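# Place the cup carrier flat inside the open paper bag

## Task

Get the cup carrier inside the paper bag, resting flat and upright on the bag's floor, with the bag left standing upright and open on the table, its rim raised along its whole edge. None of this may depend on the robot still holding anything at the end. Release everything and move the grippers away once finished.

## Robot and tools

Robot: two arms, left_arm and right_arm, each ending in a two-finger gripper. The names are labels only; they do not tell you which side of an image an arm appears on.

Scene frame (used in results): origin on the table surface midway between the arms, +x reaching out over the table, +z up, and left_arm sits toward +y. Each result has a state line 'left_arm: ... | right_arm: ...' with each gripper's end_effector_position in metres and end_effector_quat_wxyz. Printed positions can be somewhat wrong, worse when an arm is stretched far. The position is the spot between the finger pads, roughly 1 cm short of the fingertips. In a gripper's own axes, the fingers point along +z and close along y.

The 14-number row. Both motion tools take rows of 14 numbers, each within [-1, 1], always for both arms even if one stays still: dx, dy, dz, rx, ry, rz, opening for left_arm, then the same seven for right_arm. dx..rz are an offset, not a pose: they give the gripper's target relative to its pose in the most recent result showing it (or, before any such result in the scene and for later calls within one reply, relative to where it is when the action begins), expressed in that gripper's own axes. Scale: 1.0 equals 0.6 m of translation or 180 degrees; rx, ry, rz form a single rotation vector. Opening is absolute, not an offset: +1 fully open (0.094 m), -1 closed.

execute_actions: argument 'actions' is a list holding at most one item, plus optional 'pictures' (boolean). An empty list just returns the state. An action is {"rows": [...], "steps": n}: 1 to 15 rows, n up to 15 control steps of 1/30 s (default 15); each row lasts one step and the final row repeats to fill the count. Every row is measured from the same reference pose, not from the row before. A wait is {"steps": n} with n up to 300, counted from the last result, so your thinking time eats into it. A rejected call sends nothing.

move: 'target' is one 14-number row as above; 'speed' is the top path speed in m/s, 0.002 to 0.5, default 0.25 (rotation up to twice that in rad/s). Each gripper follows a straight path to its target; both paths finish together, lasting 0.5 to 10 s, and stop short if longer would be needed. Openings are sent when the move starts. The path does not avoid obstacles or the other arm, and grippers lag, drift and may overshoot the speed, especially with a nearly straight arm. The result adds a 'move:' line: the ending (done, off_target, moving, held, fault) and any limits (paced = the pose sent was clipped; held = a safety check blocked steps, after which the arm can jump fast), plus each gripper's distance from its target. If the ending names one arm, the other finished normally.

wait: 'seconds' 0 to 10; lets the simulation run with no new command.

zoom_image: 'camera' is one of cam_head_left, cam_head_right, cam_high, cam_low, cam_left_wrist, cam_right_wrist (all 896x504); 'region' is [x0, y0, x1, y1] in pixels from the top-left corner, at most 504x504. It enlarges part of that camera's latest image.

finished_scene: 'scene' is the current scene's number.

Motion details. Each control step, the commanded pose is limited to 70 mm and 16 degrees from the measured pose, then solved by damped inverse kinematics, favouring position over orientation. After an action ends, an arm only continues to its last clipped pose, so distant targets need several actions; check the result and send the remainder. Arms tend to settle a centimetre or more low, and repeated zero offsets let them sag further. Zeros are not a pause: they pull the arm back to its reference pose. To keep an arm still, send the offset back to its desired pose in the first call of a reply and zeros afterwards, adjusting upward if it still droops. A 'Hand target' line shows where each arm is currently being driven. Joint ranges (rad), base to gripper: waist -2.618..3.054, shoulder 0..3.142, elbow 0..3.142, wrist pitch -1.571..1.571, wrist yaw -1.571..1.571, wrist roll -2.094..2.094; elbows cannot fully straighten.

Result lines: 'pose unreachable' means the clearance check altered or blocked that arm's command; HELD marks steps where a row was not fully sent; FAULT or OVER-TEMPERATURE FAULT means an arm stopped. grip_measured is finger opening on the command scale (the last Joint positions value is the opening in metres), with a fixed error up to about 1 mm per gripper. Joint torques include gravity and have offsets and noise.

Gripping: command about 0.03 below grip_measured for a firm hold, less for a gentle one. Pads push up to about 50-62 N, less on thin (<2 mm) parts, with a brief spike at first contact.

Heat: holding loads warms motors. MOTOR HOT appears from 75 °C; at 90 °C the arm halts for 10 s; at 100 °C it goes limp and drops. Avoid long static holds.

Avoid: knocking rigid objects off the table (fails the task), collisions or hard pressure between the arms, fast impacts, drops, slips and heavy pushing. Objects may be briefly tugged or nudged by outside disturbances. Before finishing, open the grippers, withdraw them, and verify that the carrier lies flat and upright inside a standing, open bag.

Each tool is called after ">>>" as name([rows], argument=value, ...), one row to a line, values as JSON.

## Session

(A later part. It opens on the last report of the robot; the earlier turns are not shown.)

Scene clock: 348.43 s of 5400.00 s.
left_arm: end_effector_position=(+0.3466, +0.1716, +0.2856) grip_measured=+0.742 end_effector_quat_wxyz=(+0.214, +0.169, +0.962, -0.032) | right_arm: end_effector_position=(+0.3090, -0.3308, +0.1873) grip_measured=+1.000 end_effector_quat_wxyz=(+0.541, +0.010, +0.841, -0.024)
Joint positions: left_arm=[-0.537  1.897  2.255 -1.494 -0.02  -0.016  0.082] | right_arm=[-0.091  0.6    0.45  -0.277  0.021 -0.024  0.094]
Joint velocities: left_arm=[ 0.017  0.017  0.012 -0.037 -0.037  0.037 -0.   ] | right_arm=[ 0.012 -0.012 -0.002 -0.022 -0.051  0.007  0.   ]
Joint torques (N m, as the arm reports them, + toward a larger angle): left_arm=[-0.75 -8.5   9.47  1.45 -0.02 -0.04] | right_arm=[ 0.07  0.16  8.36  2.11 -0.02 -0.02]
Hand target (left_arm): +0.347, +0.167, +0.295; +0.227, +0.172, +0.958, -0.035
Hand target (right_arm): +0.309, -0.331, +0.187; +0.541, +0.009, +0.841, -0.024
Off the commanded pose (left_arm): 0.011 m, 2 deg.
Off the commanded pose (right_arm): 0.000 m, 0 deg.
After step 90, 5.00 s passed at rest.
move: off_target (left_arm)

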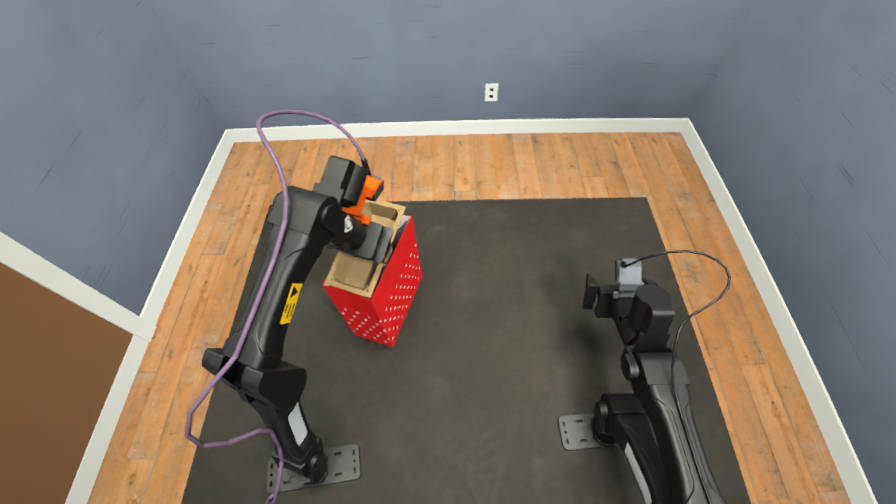

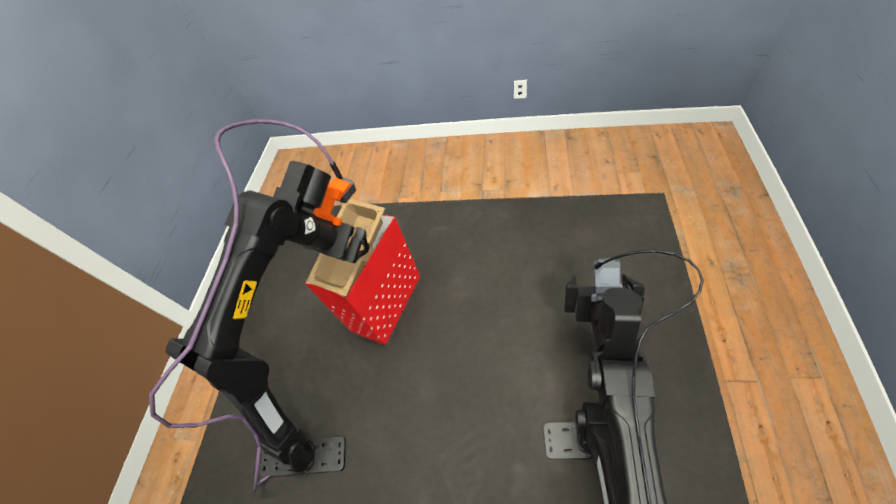

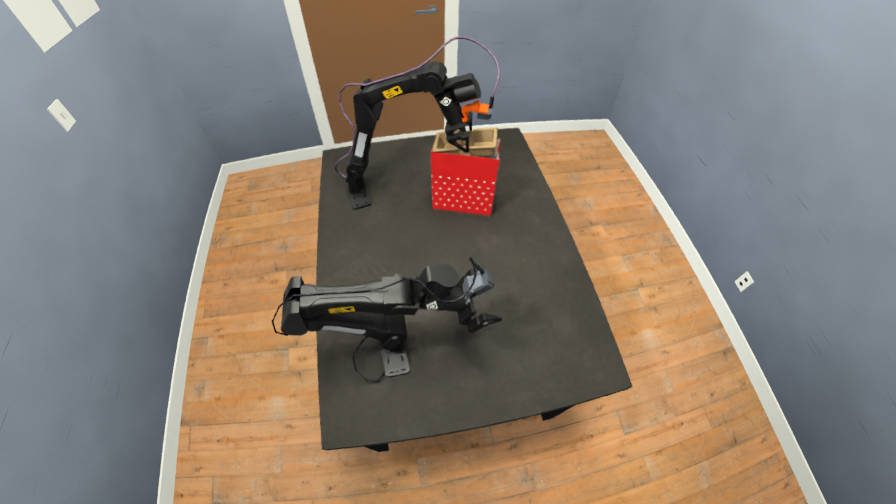

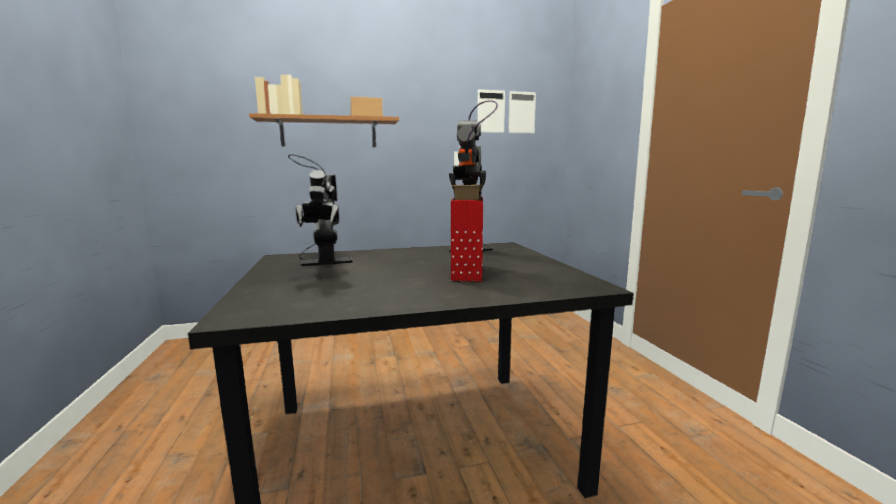

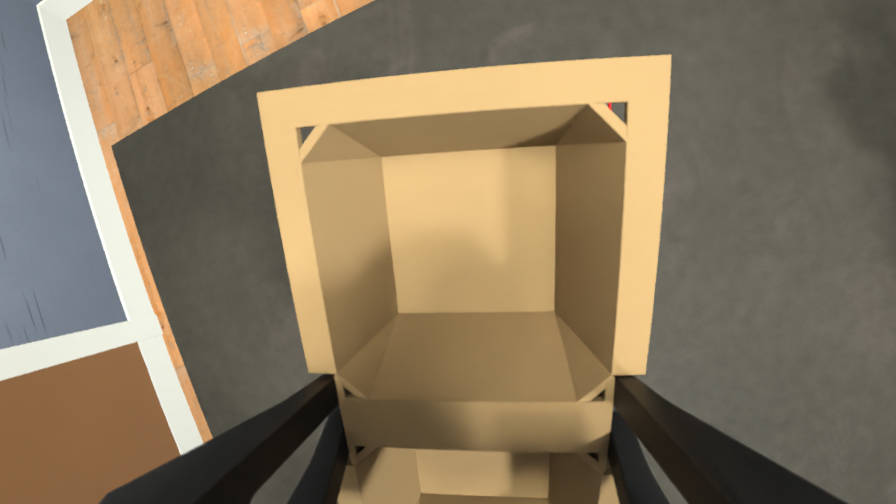

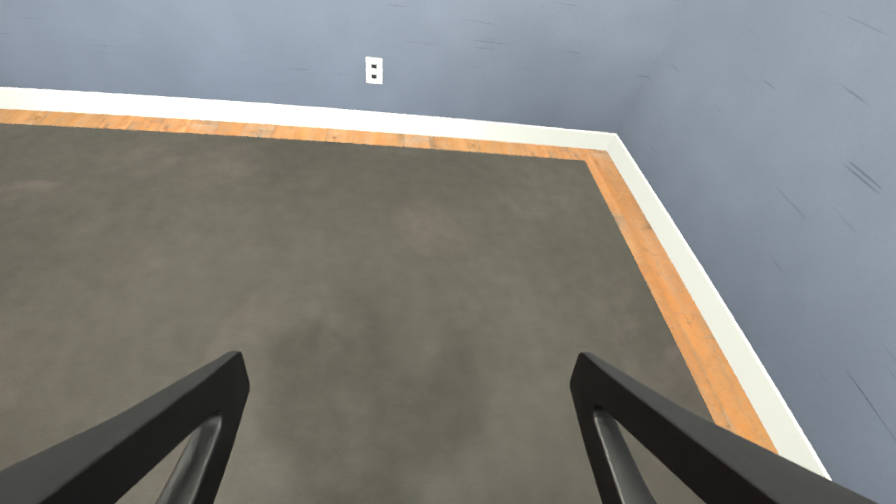

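>>> move(target=[-0.018, -0.004, 0.0, 0, 0, 0, 0.70, 0, 0, 0, 0, 0, 0, 1.0], speed=0.03)

>>> zoom_image(camera="cam_head_left", region=[310, 190, 430, 310])

>>> zoom_image(camera="cam_high", region=[410, 80, 530, 200])

Scene clock: 360.07 s of 5400.00 s.
left_arm: end_effector_position=(+0.3544, +0.1686, +0.2817) grip_measured=+0.742 end_effector_quat_wxyz=(+0.203, +0.169, +0.964, -0.030) | right_arm: end_effector_position=(+0.3090, -0.3308, +0.1873) grip_measured=+1.000 end_effector_quat_wxyz=(+0.541, +0.010, +0.841, -0.024)
Joint positions: left_arm=[-0.537  1.963  2.344 -1.538 -0.02  -0.016  0.082] | right_arm=[-0.091  0.6    0.45  -0.277  0.021 -0.024  0.094]
Joint velocities: left_arm=[-0.007 -0.002  0.012 -0.037 -0.007 -0.066 -0.001] | right_arm=[-0.007  0.012 -0.002  0.022 -0.022  0.007  0.   ]
Joint torques (N m, as the arm reports them, + toward a larger angle): left_arm=[-0.44 -8.85  9.42  1.41 -0.05 -0.1 ] | right_arm=[ 0.02  0.15  8.34  2.12  0.   -0.04]
Hand target (left_arm): +0.355, +0.166, +0.290; +0.214, +0.169, +0.962, -0.032
Hand target (right_arm): +0.309, -0.331, +0.187; +0.541, +0.010, +0.841, -0.024
Off the commanded pose (left_arm): 0.009 m, 1 deg.
Off the commanded pose (right_arm): 0.000 m, 0 deg.
After step 90, 7.93 s passed at rest.
move: done

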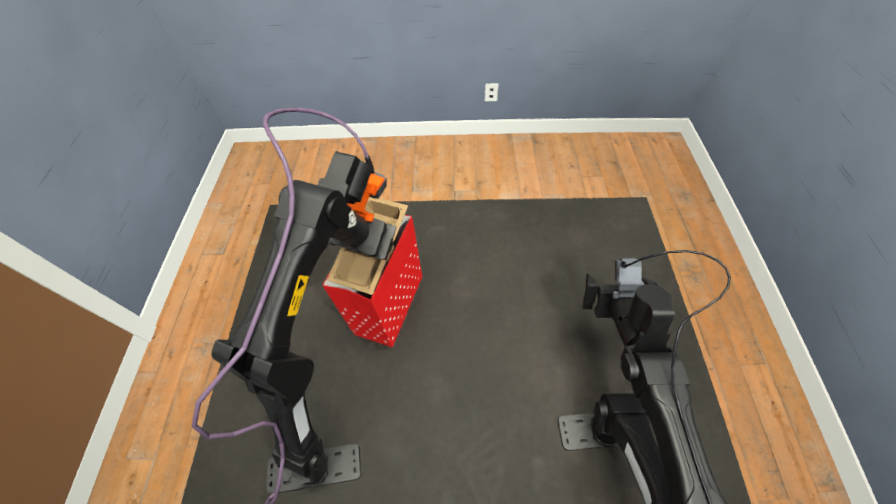

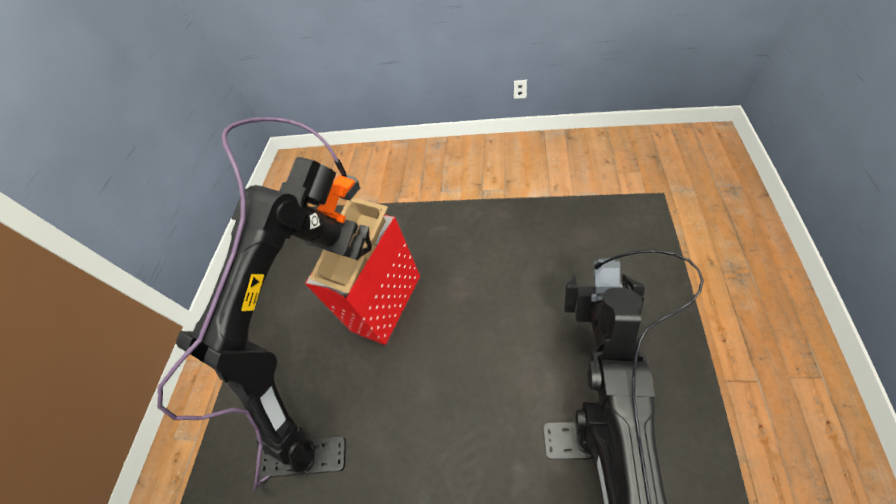

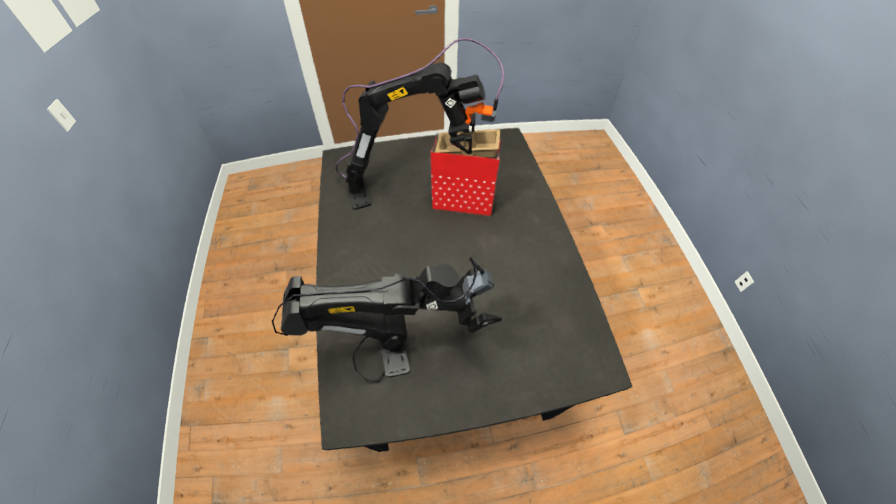

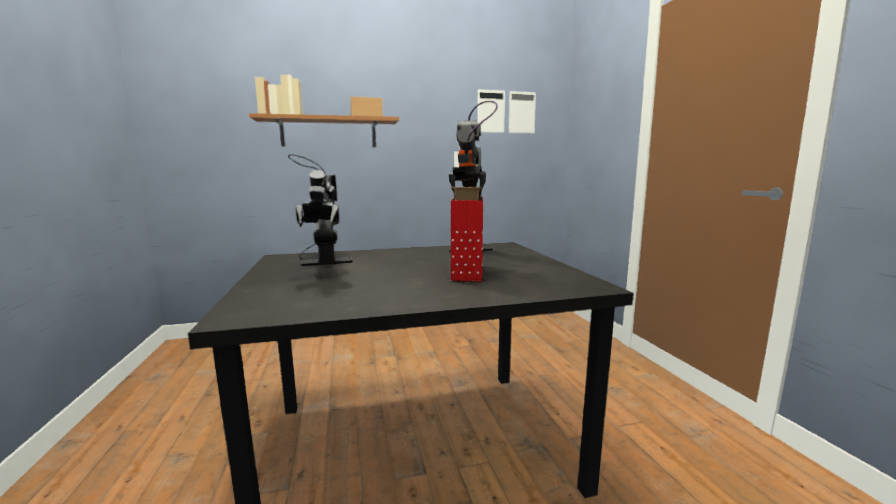

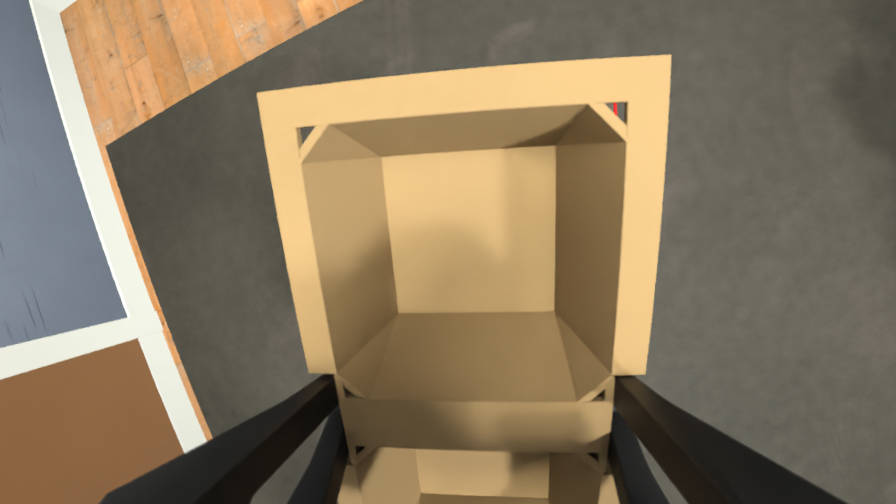

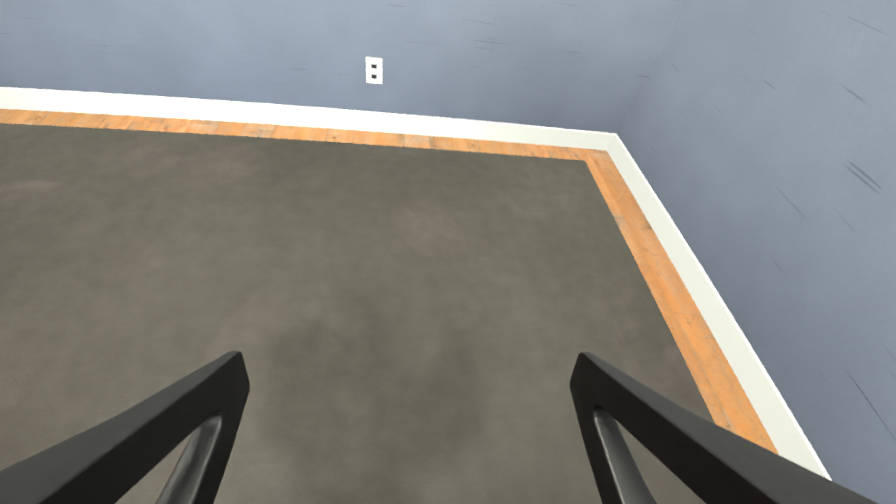

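Region (310, 190, 430, 310) of cam_head_left's 896x504 image, scaled by 4.200, with more detail than that image has.

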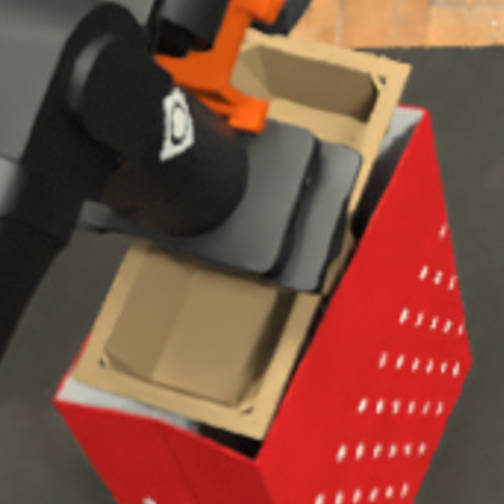

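Region (410, 80, 530, 200) of cam_high's 896x504 image, scaled by 4.200, with more detail than that image has.

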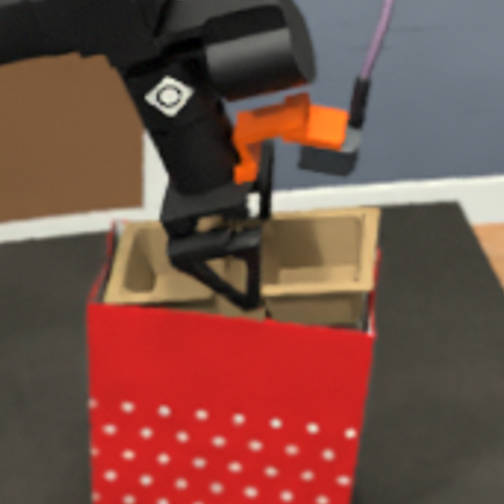

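>>> move(target=[0.0146, -0.003, 0.0209, 0, -0.005, 0, 0.70, 0, 0, 0, 0, 0, 0, 1.0], speed=0.02)

>>> zoom_image(camera="cam_head_left", region=[310, 190, 430, 310])

>>> zoom_image(camera="cam_high", region=[410, 80, 530, 200])

Scene clock: 365.37 s of 5400.00 s.
left_arm: end_effector_position=(+0.3522, +0.1695, +0.2576) grip_measured=+0.742 end_effector_quat_wxyz=(+0.194, +0.170, +0.966, -0.028) | right_arm: end_effector_position=(+0.3090, -0.3308, +0.1873) grip_measured=+1.000 end_effector_quat_wxyz=(+0.541, +0.010, +0.841, -0.024)
Joint positions: left_arm=[-0.537  1.901  2.15  -1.426 -0.02  -0.016  0.082] | right_arm=[-0.091  0.6    0.45  -0.277  0.021 -0.024  0.094]
Joint velocities: left_arm=[-0.017 -0.002 -0.002  0.007 -0.022 -0.007 -0.   ] | right_arm=[ 0.007 -0.007 -0.007  0.007  0.007  0.066  0.   ]
Joint torques (N m, as the arm reports them, + toward a larger angle): left_arm=[ -0.35 -11.24   5.91   1.62  -0.04  -0.08] | right_arm=[ 0.02  0.15  8.31  2.11 -0.01 -0.02]
Hand target (left_arm): +0.351, +0.168, +0.266; +0.210, +0.169, +0.962, -0.031
Hand target (right_arm): +0.309, -0.331, +0.187; +0.541, +0.010, +0.841, -0.024
Off the commanded pose (left_arm): 0.009 m, 2 deg.
Off the commanded pose (right_arm): 0.000 m, 0 deg.
After step 90, 1.10 s passed at rest.
move: done

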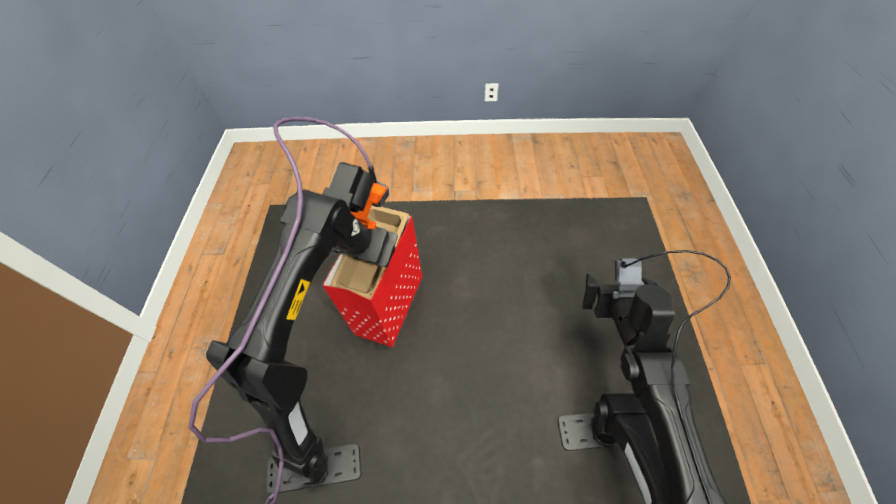

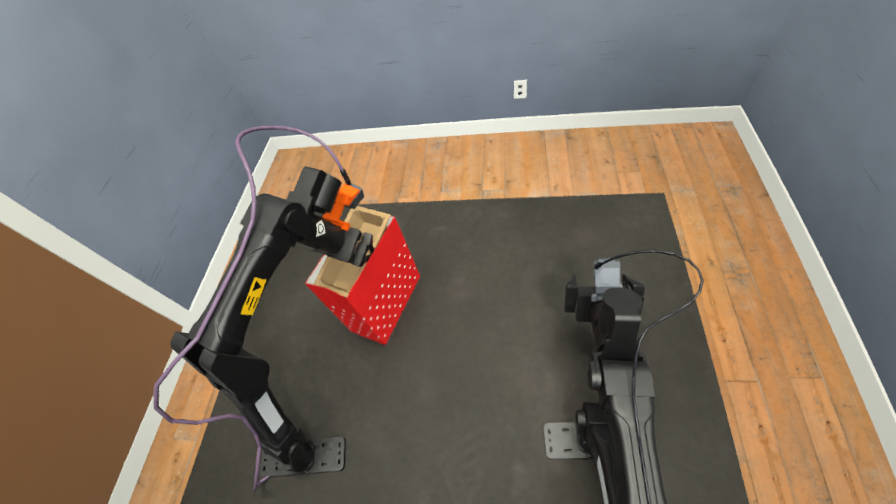

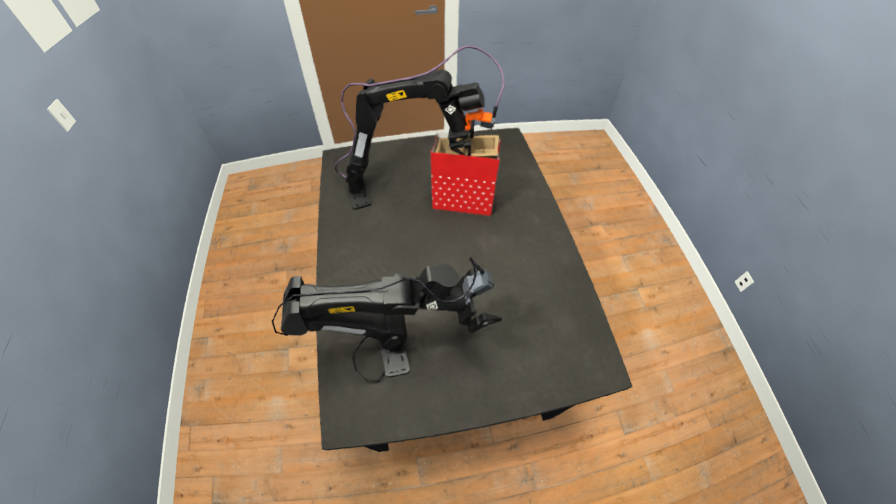

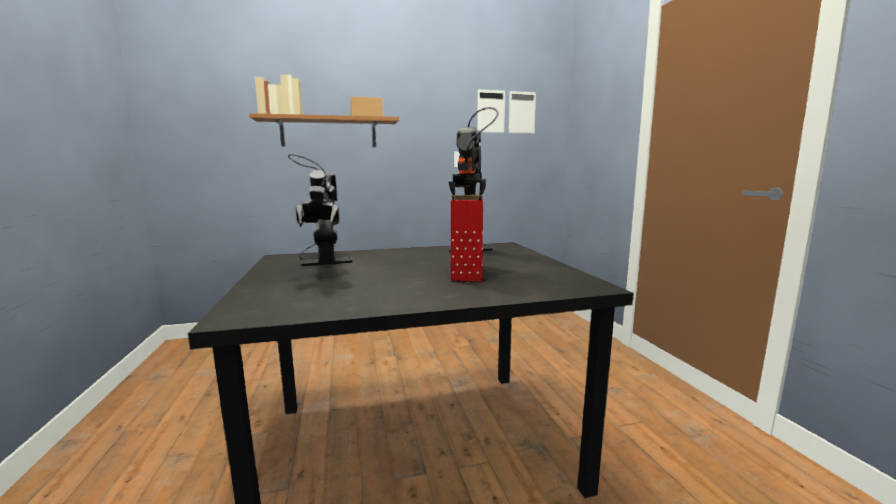

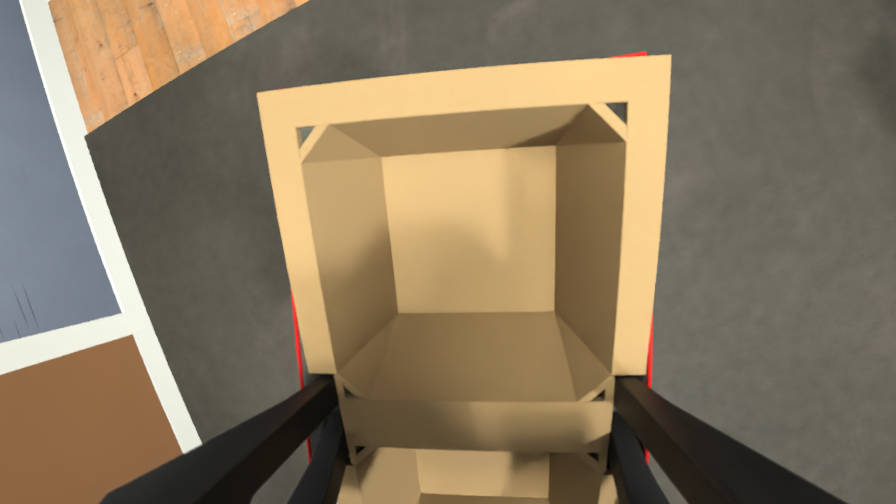

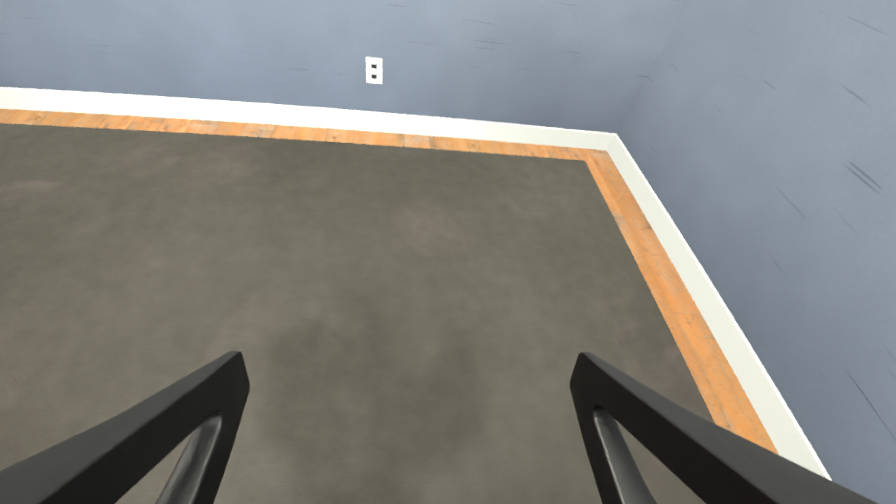

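Region (310, 190, 430, 310) of cam_head_left's 896x504 image, scaled by 4.200, with more detail than that image has.

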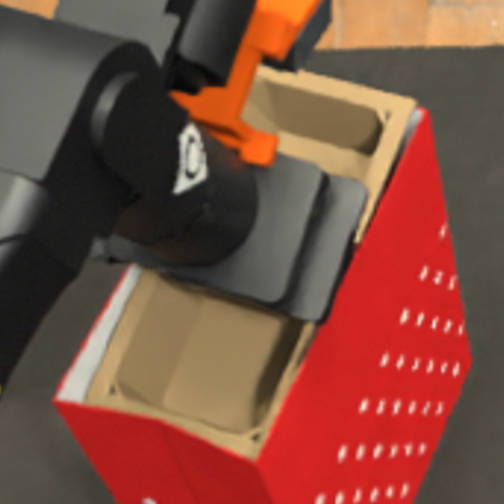

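Region (410, 80, 530, 200) of cam_high's 896x504 image, scaled by 4.200, with more detail than that image has.

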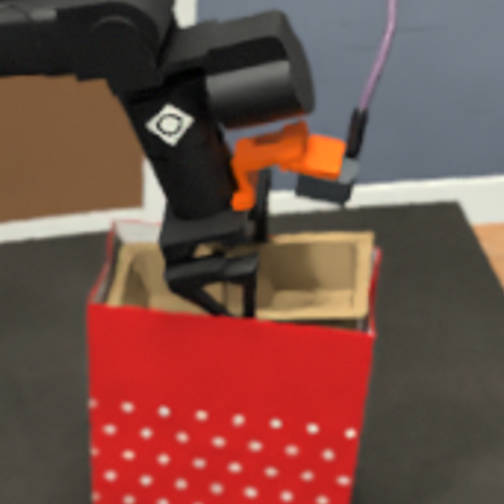

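>>> move(target=[0.012, -0.003, -0.0085, 0, -0.006, 0, 0.70, 0, 0, 0, 0, 0, 0, 1.0], speed=0.02)

Scene clock: 370.13 s of 5400.00 s.
left_arm: end_effector_position=(+0.3447, +0.1724, +0.2525) grip_measured=+0.742 end_effector_quat_wxyz=(+0.189, +0.170, +0.967, -0.027) | right_arm: end_effector_position=(+0.3090, -0.3308, +0.1873) grip_measured=+1.000 end_effector_quat_wxyz=(+0.541, +0.010, +0.841, -0.024)
Joint positions: left_arm=[-0.537  1.865  2.083 -1.406 -0.02  -0.016  0.082] | right_arm=[-0.091  0.6    0.45  -0.277  0.021 -0.024  0.094]
Joint velocities: left_arm=[ 0.007 -0.032 -0.017  0.051 -0.022  0.007 -0.   ] | right_arm=[-0.012  0.012  0.007 -0.037 -0.007 -0.051  0.   ]
Joint torques (N m, as the arm reports them, + toward a larger angle): left_arm=[ -0.45 -10.68   6.02   1.63  -0.04  -0.09] | right_arm=[ 0.    0.12  8.33  2.12  0.   -0.01]
Hand target (left_arm): +0.343, +0.171, +0.259; +0.203, +0.170, +0.964, -0.029
Hand target (right_arm): +0.309, -0.331, +0.187; +0.541, +0.010, +0.841, -0.024
Off the commanded pose (left_arm): 0.007 m, 2 deg.
Off the commanded pose (right_arm): 0.000 m, 0 deg.
After step 90, 0.90 s passed at rest.
move: done

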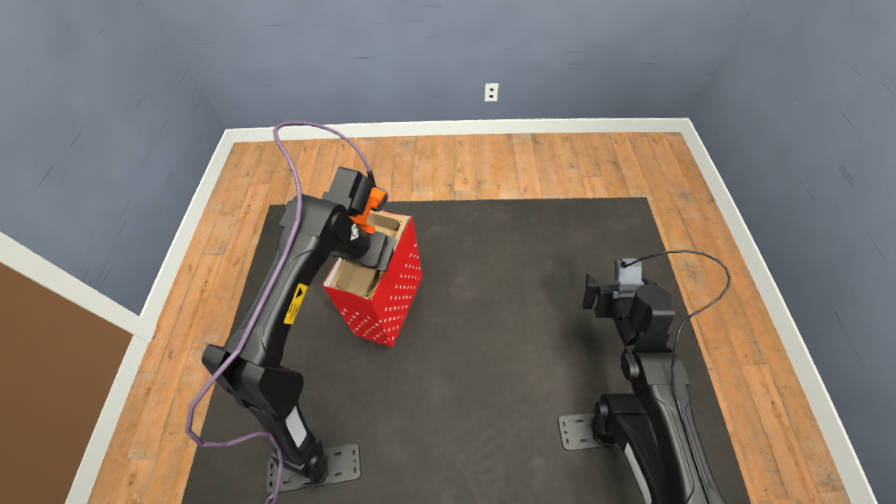

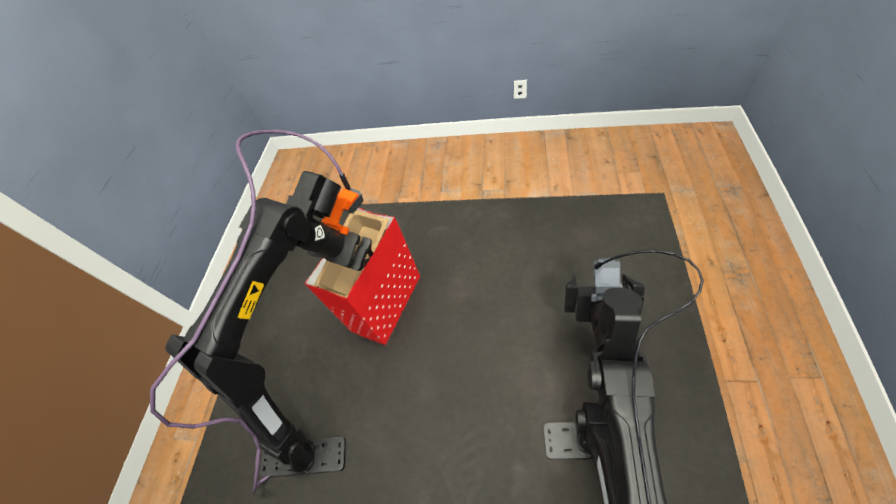

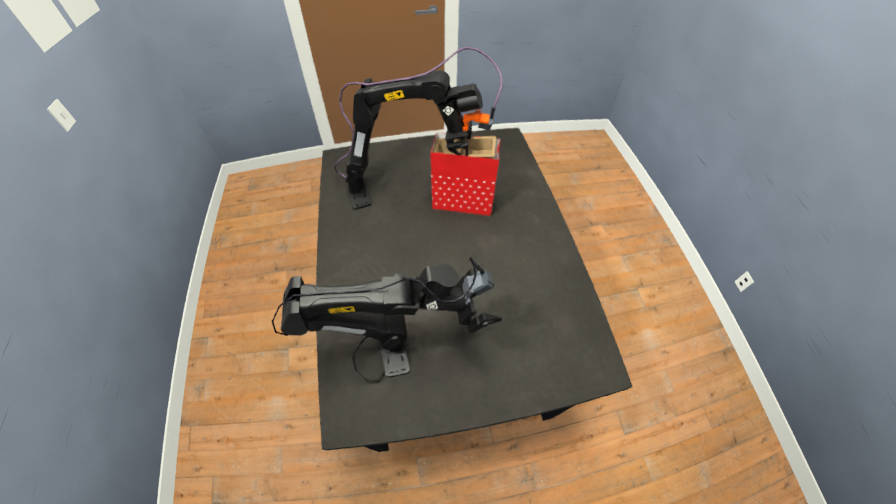

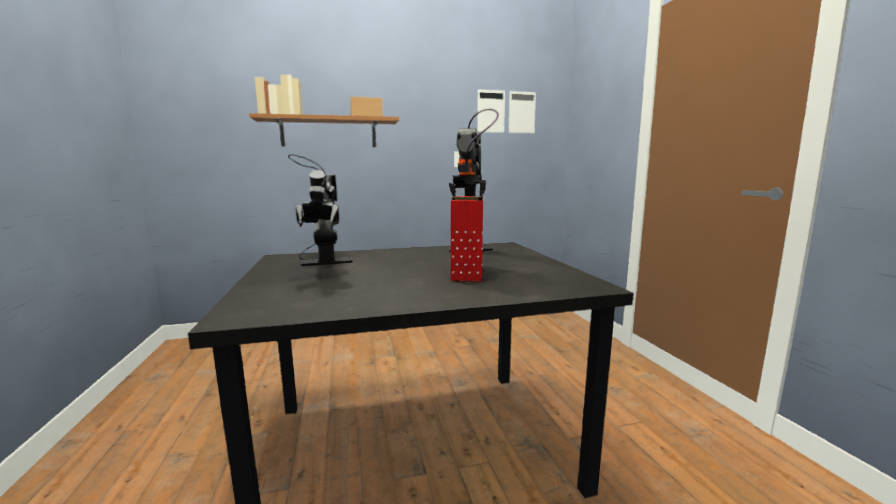

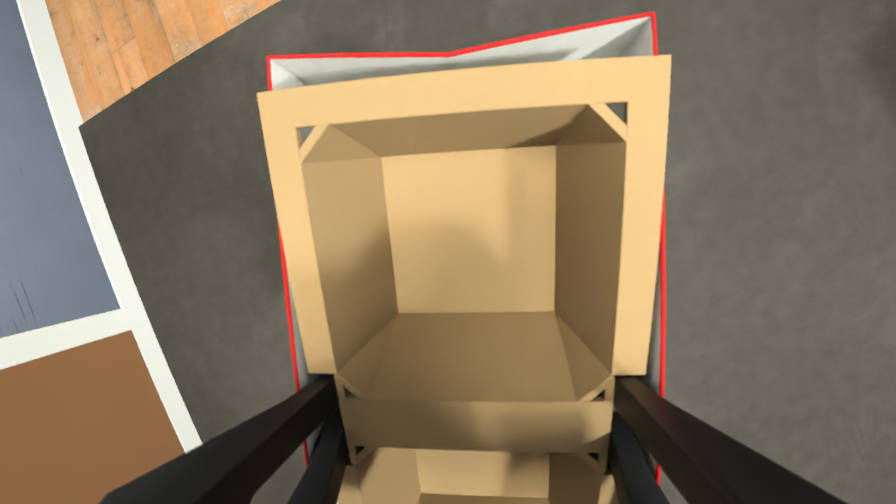

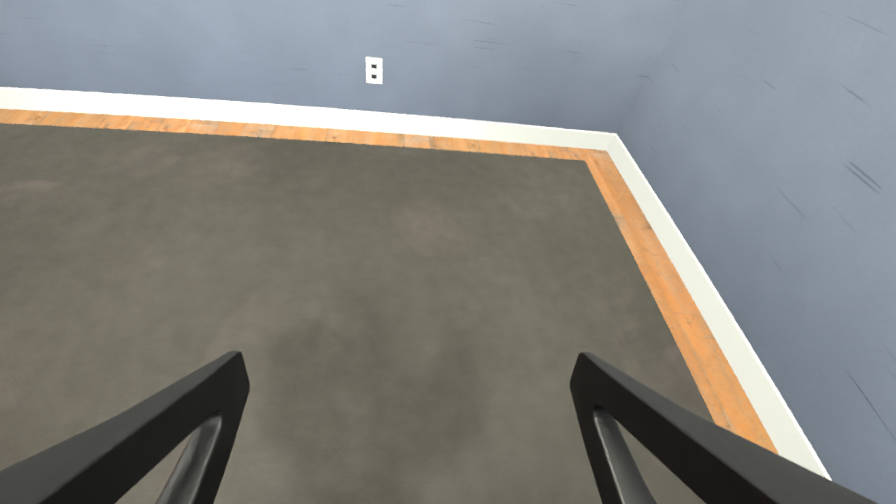

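>>> move(target=[0.0156, -0.003, 0.0476, 0, 0.0194, 0, 0.70, 0, 0, 0, 0, 0, 0, 1.0], speed=0.03)

Scene clock: 374.73 s of 5400.00 s.
left_arm: end_effector_position=(+0.3438, +0.1727, +0.2258) grip_measured=+0.742 end_effector_quat_wxyz=(+0.158, +0.171, +0.972, -0.021) | right_arm: end_effector_position=(+0.3090, -0.3308, +0.1873) grip_measured=+1.000 end_effector_quat_wxyz=(+0.541, +0.010, +0.841, -0.024)
Joint positions: left_arm=[-0.537  1.885  2.019 -1.385 -0.02  -0.016  0.082] | right_arm=[-0.091  0.6    0.45  -0.277  0.021 -0.024  0.094]
Joint velocities: left_arm=[-0.002  0.017 -0.022 -0.007  0.037  0.037  0.   ] | right_arm=[ 0.002 -0.002 -0.002  0.022  0.051 -0.095  0.   ]
Joint torques (N m, as the arm reports them, + toward a larger angle): left_arm=[-0.19 -8.88  6.18  1.44 -0.01 -0.08] | right_arm=[ 0.03  0.07  8.28  2.12 -0.01 -0.01]
Hand target (left_arm): +0.346, +0.171, +0.222; +0.159, +0.171, +0.972, -0.022
Hand target (right_arm): +0.309, -0.331, +0.187; +0.541, +0.010, +0.841, -0.024
Off the commanded pose (left_arm): 0.005 m, 0 deg.
Off the commanded pose (right_arm): 0.000 m, 0 deg.
After step 90, 0.27 s passed at rest.
move: done

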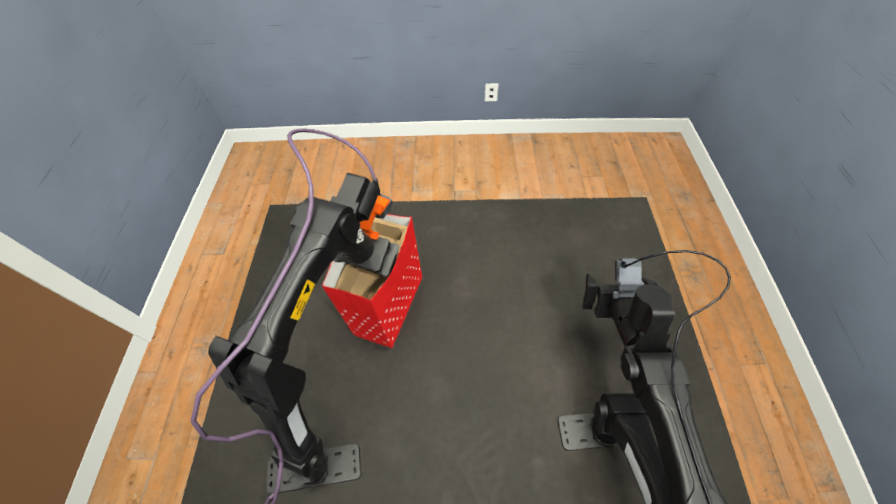

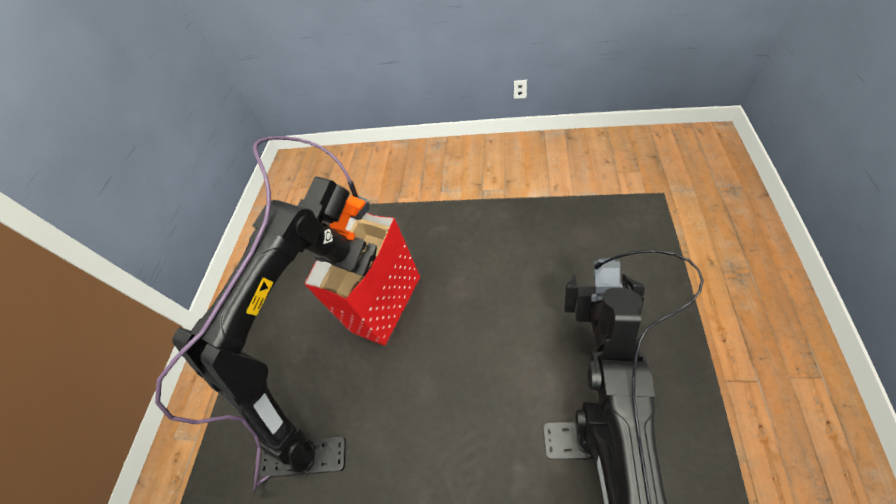

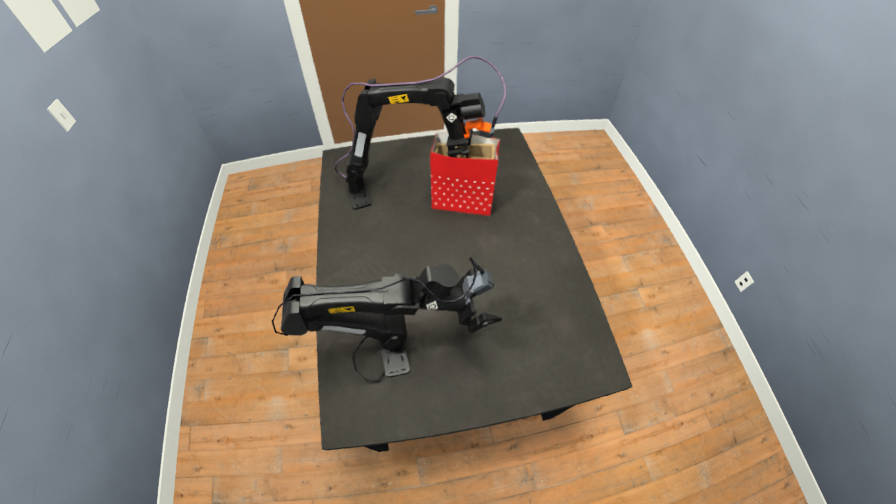

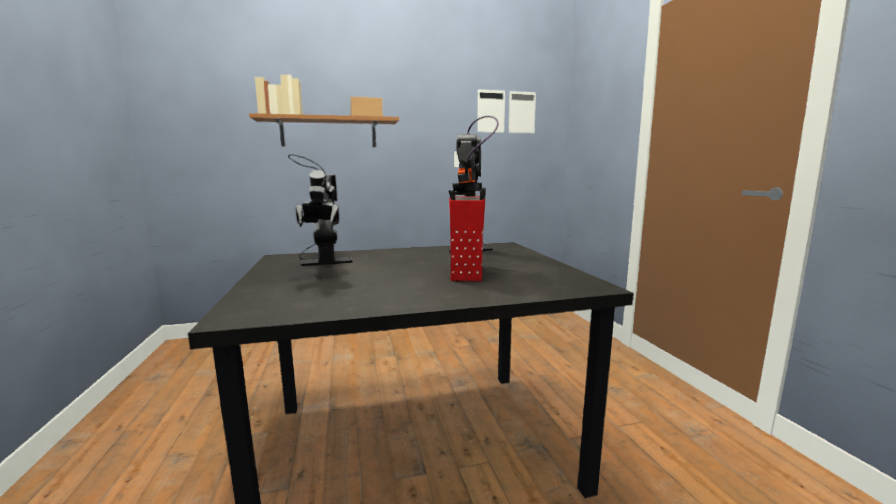

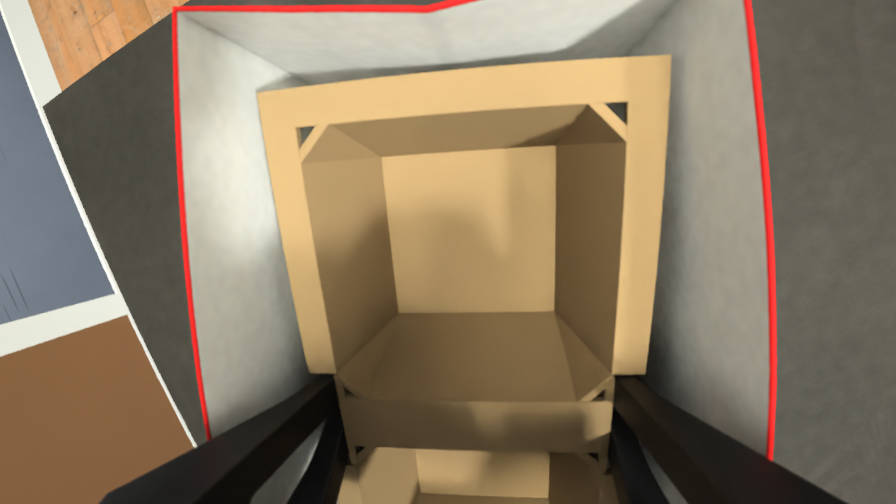

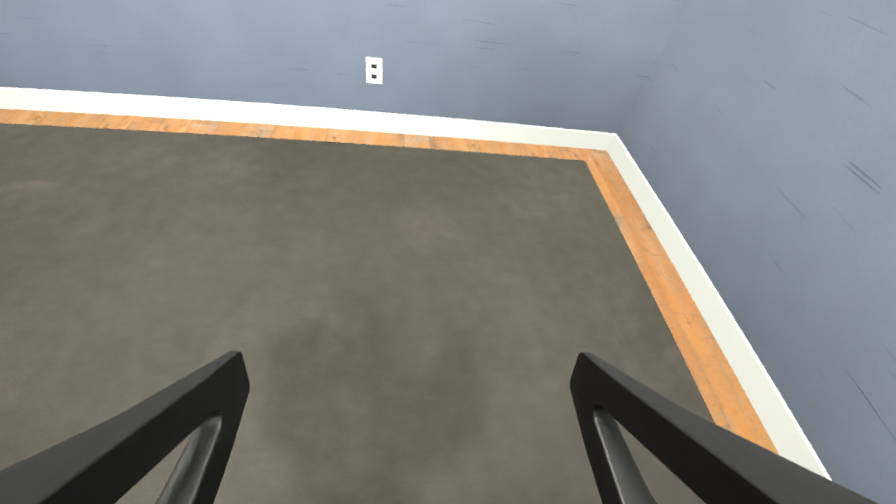

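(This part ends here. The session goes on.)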